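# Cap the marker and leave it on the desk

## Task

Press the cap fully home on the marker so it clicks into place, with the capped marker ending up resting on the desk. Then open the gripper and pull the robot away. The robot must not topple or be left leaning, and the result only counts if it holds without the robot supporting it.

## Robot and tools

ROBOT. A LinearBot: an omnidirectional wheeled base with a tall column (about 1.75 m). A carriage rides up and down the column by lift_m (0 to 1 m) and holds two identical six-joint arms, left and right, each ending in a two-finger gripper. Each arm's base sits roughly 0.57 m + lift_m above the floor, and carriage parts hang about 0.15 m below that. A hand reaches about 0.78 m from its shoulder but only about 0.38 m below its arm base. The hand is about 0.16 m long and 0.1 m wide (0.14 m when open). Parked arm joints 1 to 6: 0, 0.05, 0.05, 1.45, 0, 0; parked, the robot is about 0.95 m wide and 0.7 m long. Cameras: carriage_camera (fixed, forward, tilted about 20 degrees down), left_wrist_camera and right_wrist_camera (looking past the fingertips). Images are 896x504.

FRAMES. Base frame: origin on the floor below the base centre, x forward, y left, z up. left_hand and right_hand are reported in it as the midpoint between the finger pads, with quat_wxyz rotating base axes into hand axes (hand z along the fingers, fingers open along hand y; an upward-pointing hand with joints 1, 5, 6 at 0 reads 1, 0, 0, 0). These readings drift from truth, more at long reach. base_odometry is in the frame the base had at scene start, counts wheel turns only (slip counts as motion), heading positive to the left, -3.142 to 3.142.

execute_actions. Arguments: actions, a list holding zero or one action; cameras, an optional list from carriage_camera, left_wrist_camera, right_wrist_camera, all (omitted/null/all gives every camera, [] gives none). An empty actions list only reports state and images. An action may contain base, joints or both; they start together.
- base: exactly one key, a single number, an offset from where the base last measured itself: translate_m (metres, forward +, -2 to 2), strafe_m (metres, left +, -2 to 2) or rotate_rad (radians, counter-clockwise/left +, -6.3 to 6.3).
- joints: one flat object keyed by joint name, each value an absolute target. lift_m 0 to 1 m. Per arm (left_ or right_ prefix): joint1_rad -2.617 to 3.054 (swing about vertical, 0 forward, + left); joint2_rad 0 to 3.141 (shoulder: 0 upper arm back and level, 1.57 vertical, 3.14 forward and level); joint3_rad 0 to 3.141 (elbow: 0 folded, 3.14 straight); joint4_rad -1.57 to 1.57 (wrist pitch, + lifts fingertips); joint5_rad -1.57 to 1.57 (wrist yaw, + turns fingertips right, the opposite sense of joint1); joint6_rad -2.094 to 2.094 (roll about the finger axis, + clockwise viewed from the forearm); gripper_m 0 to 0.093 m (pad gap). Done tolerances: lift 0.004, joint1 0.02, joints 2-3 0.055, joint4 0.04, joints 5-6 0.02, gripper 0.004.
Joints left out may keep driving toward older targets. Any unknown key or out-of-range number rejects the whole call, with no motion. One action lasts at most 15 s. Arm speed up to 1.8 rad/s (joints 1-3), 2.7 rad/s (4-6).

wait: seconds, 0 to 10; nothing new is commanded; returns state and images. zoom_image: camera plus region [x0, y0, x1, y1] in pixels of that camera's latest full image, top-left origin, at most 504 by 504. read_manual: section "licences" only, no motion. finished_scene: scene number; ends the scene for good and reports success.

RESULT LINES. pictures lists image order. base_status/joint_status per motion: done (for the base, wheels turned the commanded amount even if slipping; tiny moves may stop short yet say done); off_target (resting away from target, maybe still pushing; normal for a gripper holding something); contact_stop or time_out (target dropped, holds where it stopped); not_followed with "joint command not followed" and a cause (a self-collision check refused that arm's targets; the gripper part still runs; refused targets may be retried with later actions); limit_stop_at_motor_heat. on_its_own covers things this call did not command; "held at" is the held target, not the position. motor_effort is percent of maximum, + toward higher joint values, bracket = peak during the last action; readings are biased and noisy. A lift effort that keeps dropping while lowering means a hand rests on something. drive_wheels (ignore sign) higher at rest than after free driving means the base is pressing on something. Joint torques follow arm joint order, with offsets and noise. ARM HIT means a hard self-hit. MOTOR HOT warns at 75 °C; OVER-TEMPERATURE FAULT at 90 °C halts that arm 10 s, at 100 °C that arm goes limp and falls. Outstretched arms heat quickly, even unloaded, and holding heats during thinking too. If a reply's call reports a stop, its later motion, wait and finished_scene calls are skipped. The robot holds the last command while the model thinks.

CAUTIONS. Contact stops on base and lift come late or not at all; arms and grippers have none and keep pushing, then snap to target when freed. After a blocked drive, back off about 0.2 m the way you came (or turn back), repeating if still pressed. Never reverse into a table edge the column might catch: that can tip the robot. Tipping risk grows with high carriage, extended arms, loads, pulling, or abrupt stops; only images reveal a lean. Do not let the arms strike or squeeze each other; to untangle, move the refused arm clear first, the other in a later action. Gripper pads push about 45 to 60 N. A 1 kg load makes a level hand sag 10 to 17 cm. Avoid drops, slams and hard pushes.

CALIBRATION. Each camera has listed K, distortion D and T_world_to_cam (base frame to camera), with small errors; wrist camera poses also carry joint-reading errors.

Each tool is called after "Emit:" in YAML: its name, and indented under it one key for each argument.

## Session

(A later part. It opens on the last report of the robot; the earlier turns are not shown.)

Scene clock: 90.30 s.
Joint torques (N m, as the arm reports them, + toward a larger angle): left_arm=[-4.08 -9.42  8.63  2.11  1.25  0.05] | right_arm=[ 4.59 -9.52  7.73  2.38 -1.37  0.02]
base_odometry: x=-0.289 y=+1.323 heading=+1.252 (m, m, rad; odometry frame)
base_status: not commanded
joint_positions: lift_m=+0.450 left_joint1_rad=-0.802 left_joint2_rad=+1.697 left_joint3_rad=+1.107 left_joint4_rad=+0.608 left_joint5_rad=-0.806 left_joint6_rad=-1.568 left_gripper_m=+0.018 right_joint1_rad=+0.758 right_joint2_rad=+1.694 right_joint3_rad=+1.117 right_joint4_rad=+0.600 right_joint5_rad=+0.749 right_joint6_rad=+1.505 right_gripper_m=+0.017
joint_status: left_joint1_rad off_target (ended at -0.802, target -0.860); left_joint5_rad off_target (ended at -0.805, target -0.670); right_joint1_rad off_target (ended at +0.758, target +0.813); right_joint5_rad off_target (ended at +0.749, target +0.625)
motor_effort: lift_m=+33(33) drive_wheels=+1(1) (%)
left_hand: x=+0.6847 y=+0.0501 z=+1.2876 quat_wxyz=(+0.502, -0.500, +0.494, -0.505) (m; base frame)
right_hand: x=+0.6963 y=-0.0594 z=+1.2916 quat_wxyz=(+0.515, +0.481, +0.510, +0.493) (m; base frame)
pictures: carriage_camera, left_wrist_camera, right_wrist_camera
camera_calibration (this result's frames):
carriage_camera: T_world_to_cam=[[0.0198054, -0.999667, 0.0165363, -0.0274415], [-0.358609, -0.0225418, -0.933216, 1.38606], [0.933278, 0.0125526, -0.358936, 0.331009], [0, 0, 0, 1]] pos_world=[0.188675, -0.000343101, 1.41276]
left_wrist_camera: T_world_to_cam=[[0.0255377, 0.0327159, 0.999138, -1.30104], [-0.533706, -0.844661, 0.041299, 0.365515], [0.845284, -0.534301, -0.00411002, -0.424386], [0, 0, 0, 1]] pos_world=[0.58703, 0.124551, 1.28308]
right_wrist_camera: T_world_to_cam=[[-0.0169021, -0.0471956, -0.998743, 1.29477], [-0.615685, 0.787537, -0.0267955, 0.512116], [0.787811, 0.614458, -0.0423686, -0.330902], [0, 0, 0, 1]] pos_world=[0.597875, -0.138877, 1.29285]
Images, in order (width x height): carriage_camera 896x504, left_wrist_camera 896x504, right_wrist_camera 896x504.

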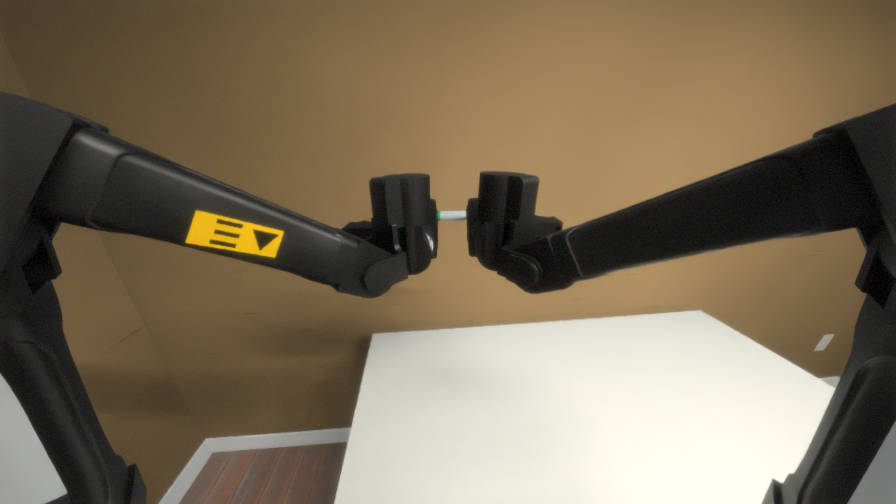

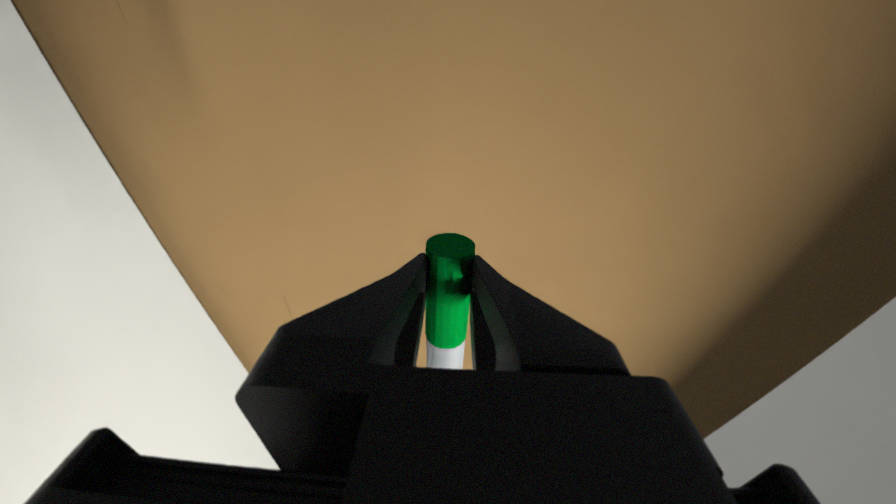

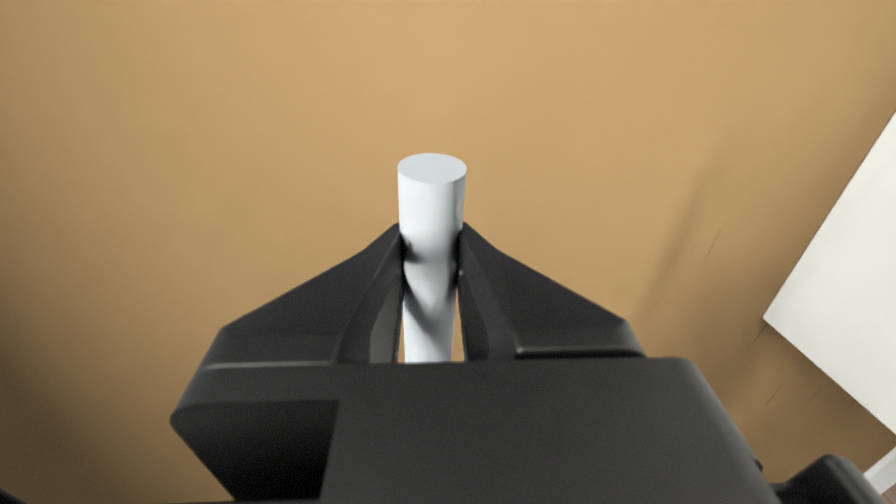

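Seated. Relax, release, place.

Emit:
execute_actions:
  actions:
    - {"joints":{"left_joint1_rad":-0.795,"left_joint5_rad":-0.80,"right_joint1_rad":0.75,"right_joint5_rad":0.75}}
  cameras: []

Emit:
execute_actions:
  actions:
    - {"joints":{"left_gripper_m":0.07}}
  cameras: []

Emit:
execute_actions:
  actions:
    - {"joints":{"left_joint1_rad":-0.3,"right_joint1_rad":0.3}}
  cameras: []

Emit:
execute_actions:
  actions:
    - {"joints":{"lift_m":0.38,"left_joint1_rad":0,"left_joint2_rad":0.05,"left_joint3_rad":0.05,"left_joint4_rad":1.45,"left_joint5_rad":0,"left_joint6_rad":0,"right_joint2_rad":2.57,"right_joint3_rad":1.635,"right_joint4_rad":-0.63,"right_joint5_rad":0}}

Scene clock: 95.00 s.
Joint torques (N m, as the arm reports them, + toward a larger angle): left_arm=[-0.13 -9.43  8.6   2.09  0.    0.04] | right_arm=[-0.4  -9.5   7.77  2.36 -0.07  0.03]
base_odometry: x=-0.289 y=+1.323 heading=+1.252 (m, m, rad; odometry frame)
base_status: not commanded
joint_positions: lift_m=+0.450 left_joint1_rad=-0.800 left_joint2_rad=+1.697 left_joint3_rad=+1.107 left_joint4_rad=+0.608 left_joint5_rad=-0.810 left_joint6_rad=-1.568 left_gripper_m=+0.018 right_joint1_rad=+0.755 right_joint2_rad=+1.694 right_joint3_rad=+1.117 right_joint4_rad=+0.600 right_joint5_rad=+0.757 right_joint6_rad=+1.505 right_gripper_m=+0.017
joint_status: all done
motor_effort: lift_m=+33(33) drive_wheels=+1(1) (%)
left_hand: x=+0.6852 y=+0.0517 z=+1.2875 quat_wxyz=(+0.503, -0.502, +0.492, -0.503) (m; base frame)
right_hand: x=+0.6969 y=-0.0618 z=+1.2915 quat_wxyz=(+0.517, +0.484, +0.508, +0.491) (m; base frame)
pictures: none
No camera images: the call's "cameras" was empty. Leave "cameras" out to get every camera's image.

Scene clock: 95.67 s.
Joint torques (N m, as the arm reports them, + toward a larger angle): left_arm=[-0.01 -9.42  8.59  2.1  -0.03  0.04] | right_arm=[-0.37 -9.5   7.74  2.36 -0.07  0.02]
base_odometry: x=-0.289 y=+1.323 heading=+1.252 (m, m, rad; odometry frame)
base_status: not commanded
joint_positions: lift_m=+0.450 left_joint1_rad=-0.800 left_joint2_rad=+1.697 left_joint3_rad=+1.107 left_joint4_rad=+0.608 left_joint5_rad=-0.807 left_joint6_rad=-1.568 left_gripper_m=+0.070 right_joint1_rad=+0.755 right_joint2_rad=+1.694 right_joint3_rad=+1.117 right_joint4_rad=+0.600 right_joint5_rad=+0.757 right_joint6_rad=+1.505 right_gripper_m=+0.017
joint_status: all done
motor_effort: lift_m=+33(33) drive_wheels=+1(1) (%)
left_hand: x=+0.6852 y=+0.0511 z=+1.2876 quat_wxyz=(+0.502, -0.501, +0.493, -0.504) (m; base frame)
right_hand: x=+0.6969 y=-0.0618 z=+1.2915 quat_wxyz=(+0.517, +0.484, +0.508, +0.491) (m; base frame)
pictures: none
No camera images: the call's "cameras" was empty. Leave "cameras" out to get every camera's image.

Scene clock: 96.77 s.
Joint torques (N m, as the arm reports them, + toward a larger angle): left_arm=[-0.61 -9.44  8.6   2.11 -0.06  0.04] | right_arm=[ 0.33 -9.53  7.71  2.38 -0.02  0.01]
base_odometry: x=-0.289 y=+1.323 heading=+1.252 (m, m, rad; odometry frame)
base_status: not commanded
joint_positions: lift_m=+0.450 left_joint1_rad=-0.298 left_joint2_rad=+1.697 left_joint3_rad=+1.107 left_joint4_rad=+0.608 left_joint5_rad=-0.800 left_joint6_rad=-1.568 left_gripper_m=+0.070 right_joint1_rad=+0.296 right_joint2_rad=+1.694 right_joint3_rad=+1.117 right_joint4_rad=+0.600 right_joint5_rad=+0.752 right_joint6_rad=+1.505 right_gripper_m=+0.017
joint_status: all done
motor_effort: lift_m=+33(33) drive_wheels=+1(1) (%)
left_hand: x=+0.7585 y=+0.2872 z=+1.2876 quat_wxyz=(+0.611, -0.607, +0.355, -0.365) (m; base frame)
right_hand: x=+0.7626 y=-0.2807 z=+1.2915 quat_wxyz=(+0.614, +0.586, +0.386, +0.362) (m; base frame)
pictures: none
No camera images: the call's "cameras" was empty. Leave "cameras" out to get every camera's image.

Scene clock: 98.57 s.
Joint torques (N m, as the arm reports them, + toward a larger angle): left_arm=[-0.26  3.3   5.83 -0.26 -0.04  0.04] | right_arm=[  0.37 -15.83   7.3    0.38   0.02   0.1 ]
base_odometry: x=-0.289 y=+1.323 heading=+1.252 (m, m, rad; odometry frame)
base_status: not commanded
joint_positions: lift_m=+0.380 left_joint1_rad=-0.002 left_joint2_rad=+0.061 left_joint3_rad=+0.063 left_joint4_rad=+1.453 left_joint5_rad=-0.005 left_joint6_rad=-0.004 left_gripper_m=+0.070 right_joint1_rad=+0.296 right_joint2_rad=+2.579 right_joint3_rad=+1.619 right_joint4_rad=-0.626 right_joint5_rad=+0.007 right_joint6_rad=+1.505 right_gripper_m=+0.017
joint_status: all done
motor_effort: lift_m=+29(29) drive_wheels=-2(2) (%)
left_hand: x=+0.2895 y=+0.3122 z=+1.3599 quat_wxyz=(+0.998, -0.003, +0.058, -0.003) (m; base frame)
right_hand: x=+0.6708 y=-0.1872 z=+0.7679 quat_wxyz=(-0.002, +0.568, +0.823, -0.008) (m; base frame)
pictures: carriage_camera, left_wrist_camera, right_wrist_camera
camera_calibration (this result's frames):
carriage_camera: T_world_to_cam=[[0.0198054, -0.999667, 0.0165363, -0.0262887], [-0.358609, -0.0225418, -0.933216, 1.321], [0.933278, 0.0125526, -0.358936, 0.305986], [0, 0, 0, 1]] pos_world=[0.188675, -0.000343101, 1.34305]
left_wrist_camera: T_world_to_cam=[[-0.0238608, -0.998668, 0.0457484, 0.26097], [0.775168, -0.0473796, -0.629976, 0.658099], [0.631305, 0.020431, 0.775266, -1.12109], [0, 0, 0, 1]] pos_world=[0.203839, 0.314707, 1.27179]
right_wrist_camera: T_world_to_cam=[[-0.935528, -0.349954, 0.0481641, 0.5209], [-0.25176, 0.756157, 0.604022, -0.151343], [-0.2478, 0.552954, -0.795511, 1.00701], [0, 0, 0, 1]] pos_world=[0.698752, -0.260102, 0.867416]
Images, in order (width x height): carriage_camera 896x504, left_wrist_camera 896x504, right_wrist_camera 896x504.

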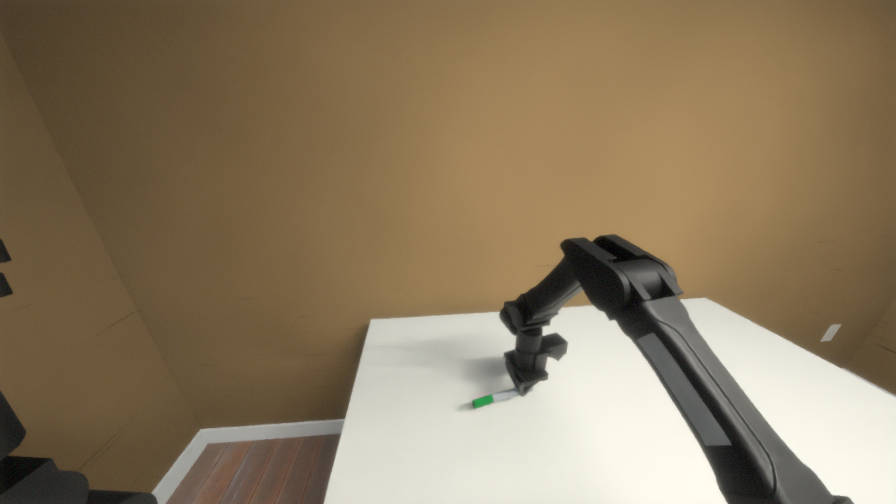

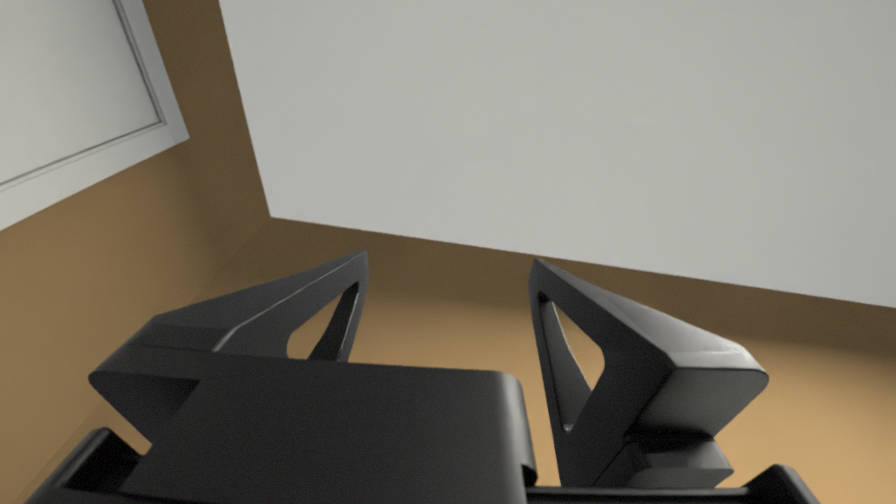

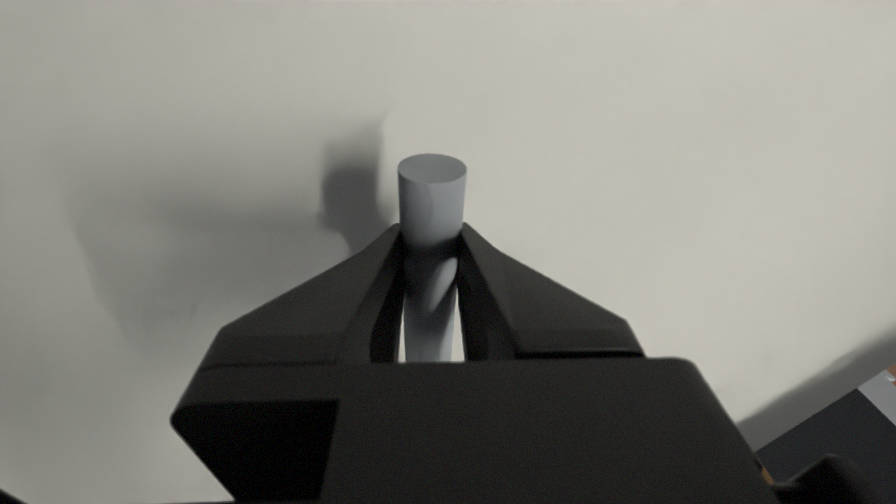

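Emit:
execute_actions:
  actions:
    - {"joints":{"lift_m":0.341}}
  cameras: []

Emit:
execute_actions:
  actions:
    - {"joints":{"right_gripper_m":0.035}}
  cameras: ["right_wrist_camera"]

Emit:
execute_actions:
  actions:
    - {"joints":{"lift_m":0.42,"right_gripper_m":0.05}}
  cameras: ["right_wrist_camera"]

Emit:
execute_actions:
  actions:
    - {"base":{"translate_m":-0.25},"joints":{"right_joint1_rad":0,"right_joint2_rad":0.05,"right_joint3_rad":0.05,"right_joint4_rad":1.45,"right_joint6_rad":0}}
  cameras: ["carriage_camera"]

Scene clock: 102.27 s.
Joint torques (N m, as the arm reports them, + toward a larger angle): left_arm=[-0.32  3.37  6.23 -0.24 -0.04  0.  ] | right_arm=[  0.37 -15.39   6.76   0.43   0.01   0.1 ]
base_odometry: x=-0.289 y=+1.323 heading=+1.252 (m, m, rad; odometry frame)
base_status: not commanded
joint_positions: lift_m=+0.341 left_joint1_rad=-0.002 left_joint2_rad=+0.061 left_joint3_rad=+0.059 left_joint4_rad=+1.453 left_joint5_rad=-0.005 left_joint6_rad=-0.004 left_gripper_m=+0.070 right_joint1_rad=+0.296 right_joint2_rad=+2.572 right_joint3_rad=+1.627 right_joint4_rad=-0.628 right_joint5_rad=+0.007 right_joint6_rad=+1.505 right_gripper_m=+0.017
joint_status: all done
motor_effort: lift_m=+29(30) drive_wheels=+1(1) (%)
left_hand: x=+0.2906 y=+0.3121 z=+1.3197 quat_wxyz=(+0.998, -0.002, +0.060, -0.003) (m; base frame)
right_hand: x=+0.6751 y=-0.1859 z=+0.7331 quat_wxyz=(+0.002, +0.568, +0.823, -0.003) (m; base frame)
pictures: none
No camera images: the call's "cameras" was empty. Leave "cameras" out to get every camera's image.

Scene clock: 102.80 s.
Joint torques (N m, as the arm reports them, + toward a larger angle): left_arm=[-0.33  3.37  6.27 -0.28 -0.03  0.02] | right_arm=[  0.35 -15.34   6.79   0.44   0.03   0.09]
base_odometry: x=-0.289 y=+1.323 heading=+1.252 (m, m, rad; odometry frame)
base_status: not commanded
joint_positions: lift_m=+0.341 left_joint1_rad=-0.002 left_joint2_rad=+0.061 left_joint3_rad=+0.059 left_joint4_rad=+1.453 left_joint5_rad=-0.005 left_joint6_rad=-0.004 left_gripper_m=+0.070 right_joint1_rad=+0.296 right_joint2_rad=+2.572 right_joint3_rad=+1.627 right_joint4_rad=-0.628 right_joint5_rad=+0.007 right_joint6_rad=+1.505 right_gripper_m=+0.035
joint_status: all done
motor_effort: lift_m=+29(29) drive_wheels=+1(1) (%)
left_hand: x=+0.2906 y=+0.3121 z=+1.3197 quat_wxyz=(+0.998, -0.002, +0.060, -0.003) (m; base frame)
right_hand: x=+0.6751 y=-0.1859 z=+0.7331 quat_wxyz=(+0.002, +0.568, +0.823, -0.003) (m; base frame)
pictures: right_wrist_camera
camera_calibration (this result's frames):
right_wrist_camera: T_world_to_cam=[[-0.936032, -0.350108, 0.0356106, 0.536588], [-0.259031, 0.753939, 0.603721, -0.125525], [-0.238216, 0.555878, -0.7964, 0.974409], [0, 0, 0, 1]] pos_world=[0.701868, -0.259151, 0.832693]
Images, in order (width x height): right_wrist_camera 896x504.

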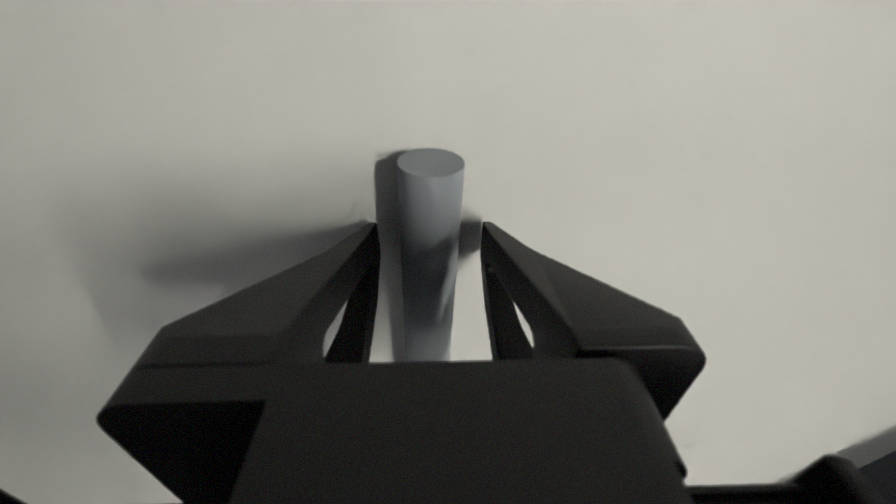

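Scene clock: 103.67 s.
Joint torques (N m, as the arm reports them, + toward a larger angle): left_arm=[-0.29  3.4   6.25 -0.23 -0.05  0.04] | right_arm=[  0.39 -15.11   6.79   0.46   0.03   0.09]
base_odometry: x=-0.289 y=+1.323 heading=+1.252 (m, m, rad; odometry frame)
base_status: not commanded
joint_positions: lift_m=+0.420 left_joint1_rad=-0.002 left_joint2_rad=+0.061 left_joint3_rad=+0.059 left_joint4_rad=+1.452 left_joint5_rad=-0.004 left_joint6_rad=-0.004 left_gripper_m=+0.070 right_joint1_rad=+0.296 right_joint2_rad=+2.569 right_joint3_rad=+1.627 right_joint4_rad=-0.629 right_joint5_rad=+0.006 right_joint6_rad=+1.505 right_gripper_m=+0.050
joint_status: all done
motor_effort: lift_m=+32(40) drive_wheels=+1(1) (%)
left_hand: x=+0.2907 y=+0.3120 z=+1.3985 quat_wxyz=(+0.998, -0.002, +0.060, -0.003) (m; base frame)
right_hand: x=+0.6754 y=-0.1856 z=+0.8130 quat_wxyz=(+0.002, +0.568, +0.823, -0.002) (m; base frame)
pictures: right_wrist_camera
camera_calibration (this result's frames):
right_wrist_camera: T_world_to_cam=[[-0.936076, -0.350148, 0.0340414, 0.535476], [-0.259777, 0.75323, 0.604286, -0.173955], [-0.23723, 0.556814, -0.79604, 1.03723], [0, 0, 0, 1]] pos_world=[0.702118, -0.259017, 0.912563]
Images, in order (width x height): right_wrist_camera 896x504.

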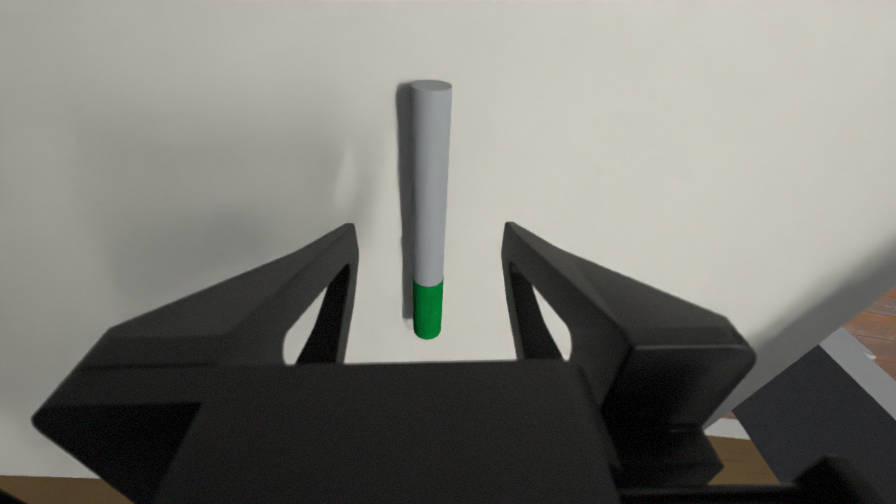

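Scene clock: 105.97 s.
Joint torques (N m, as the arm reports them, + toward a larger angle): left_arm=[-0.34  3.36  6.12 -0.26 -0.04  0.03] | right_arm=[ 0.48  3.6   5.19 -0.28 -0.03  0.06]
base_odometry: x=-0.368 y=+1.086 heading=+1.252 (m, m, rad; odometry frame)
base_status: done
joint_positions: lift_m=+0.420 left_joint1_rad=-0.002 left_joint2_rad=+0.061 left_joint3_rad=+0.059 left_joint4_rad=+1.452 left_joint5_rad=-0.004 left_joint6_rad=-0.004 left_gripper_m=+0.070 right_joint1_rad=-0.005 right_joint2_rad=+0.064 right_joint3_rad=+0.070 right_joint4_rad=+1.459 right_joint5_rad=+0.004 right_joint6_rad=+0.005 right_gripper_m=+0.050
joint_status: all done
motor_effort: lift_m=+32(32) drive_wheels=-1(13) (%)
left_hand: x=+0.2907 y=+0.3120 z=+1.3985 quat_wxyz=(+0.998, -0.002, +0.060, -0.003) (m; base frame)
right_hand: x=+0.2867 y=-0.3122 z=+1.4017 quat_wxyz=(+0.999, +0.002, +0.053, +0.000) (m; base frame)
pictures: carriage_camera
camera_calibration (this result's frames):
carriage_camera: T_world_to_cam=[[0.0198054, -0.999667, 0.0165363, -0.0269462], [-0.358609, -0.0225418, -0.933216, 1.35811], [0.933278, 0.0125526, -0.358936, 0.320257], [0, 0, 0, 1]] pos_world=[0.188675, -0.000343101, 1.38281]
Images, in order (width x height): carriage_camera 896x504.

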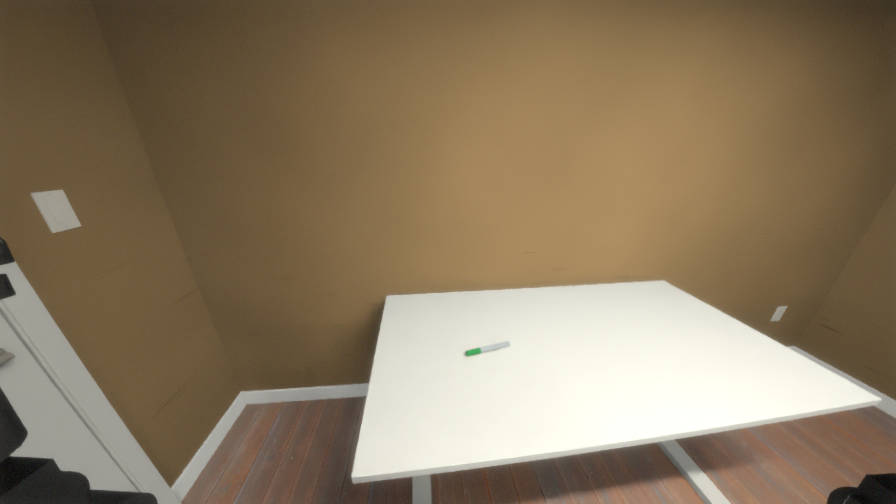

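Emit:
finished_scene:
  scene: 1

The scene is finished: the task was done.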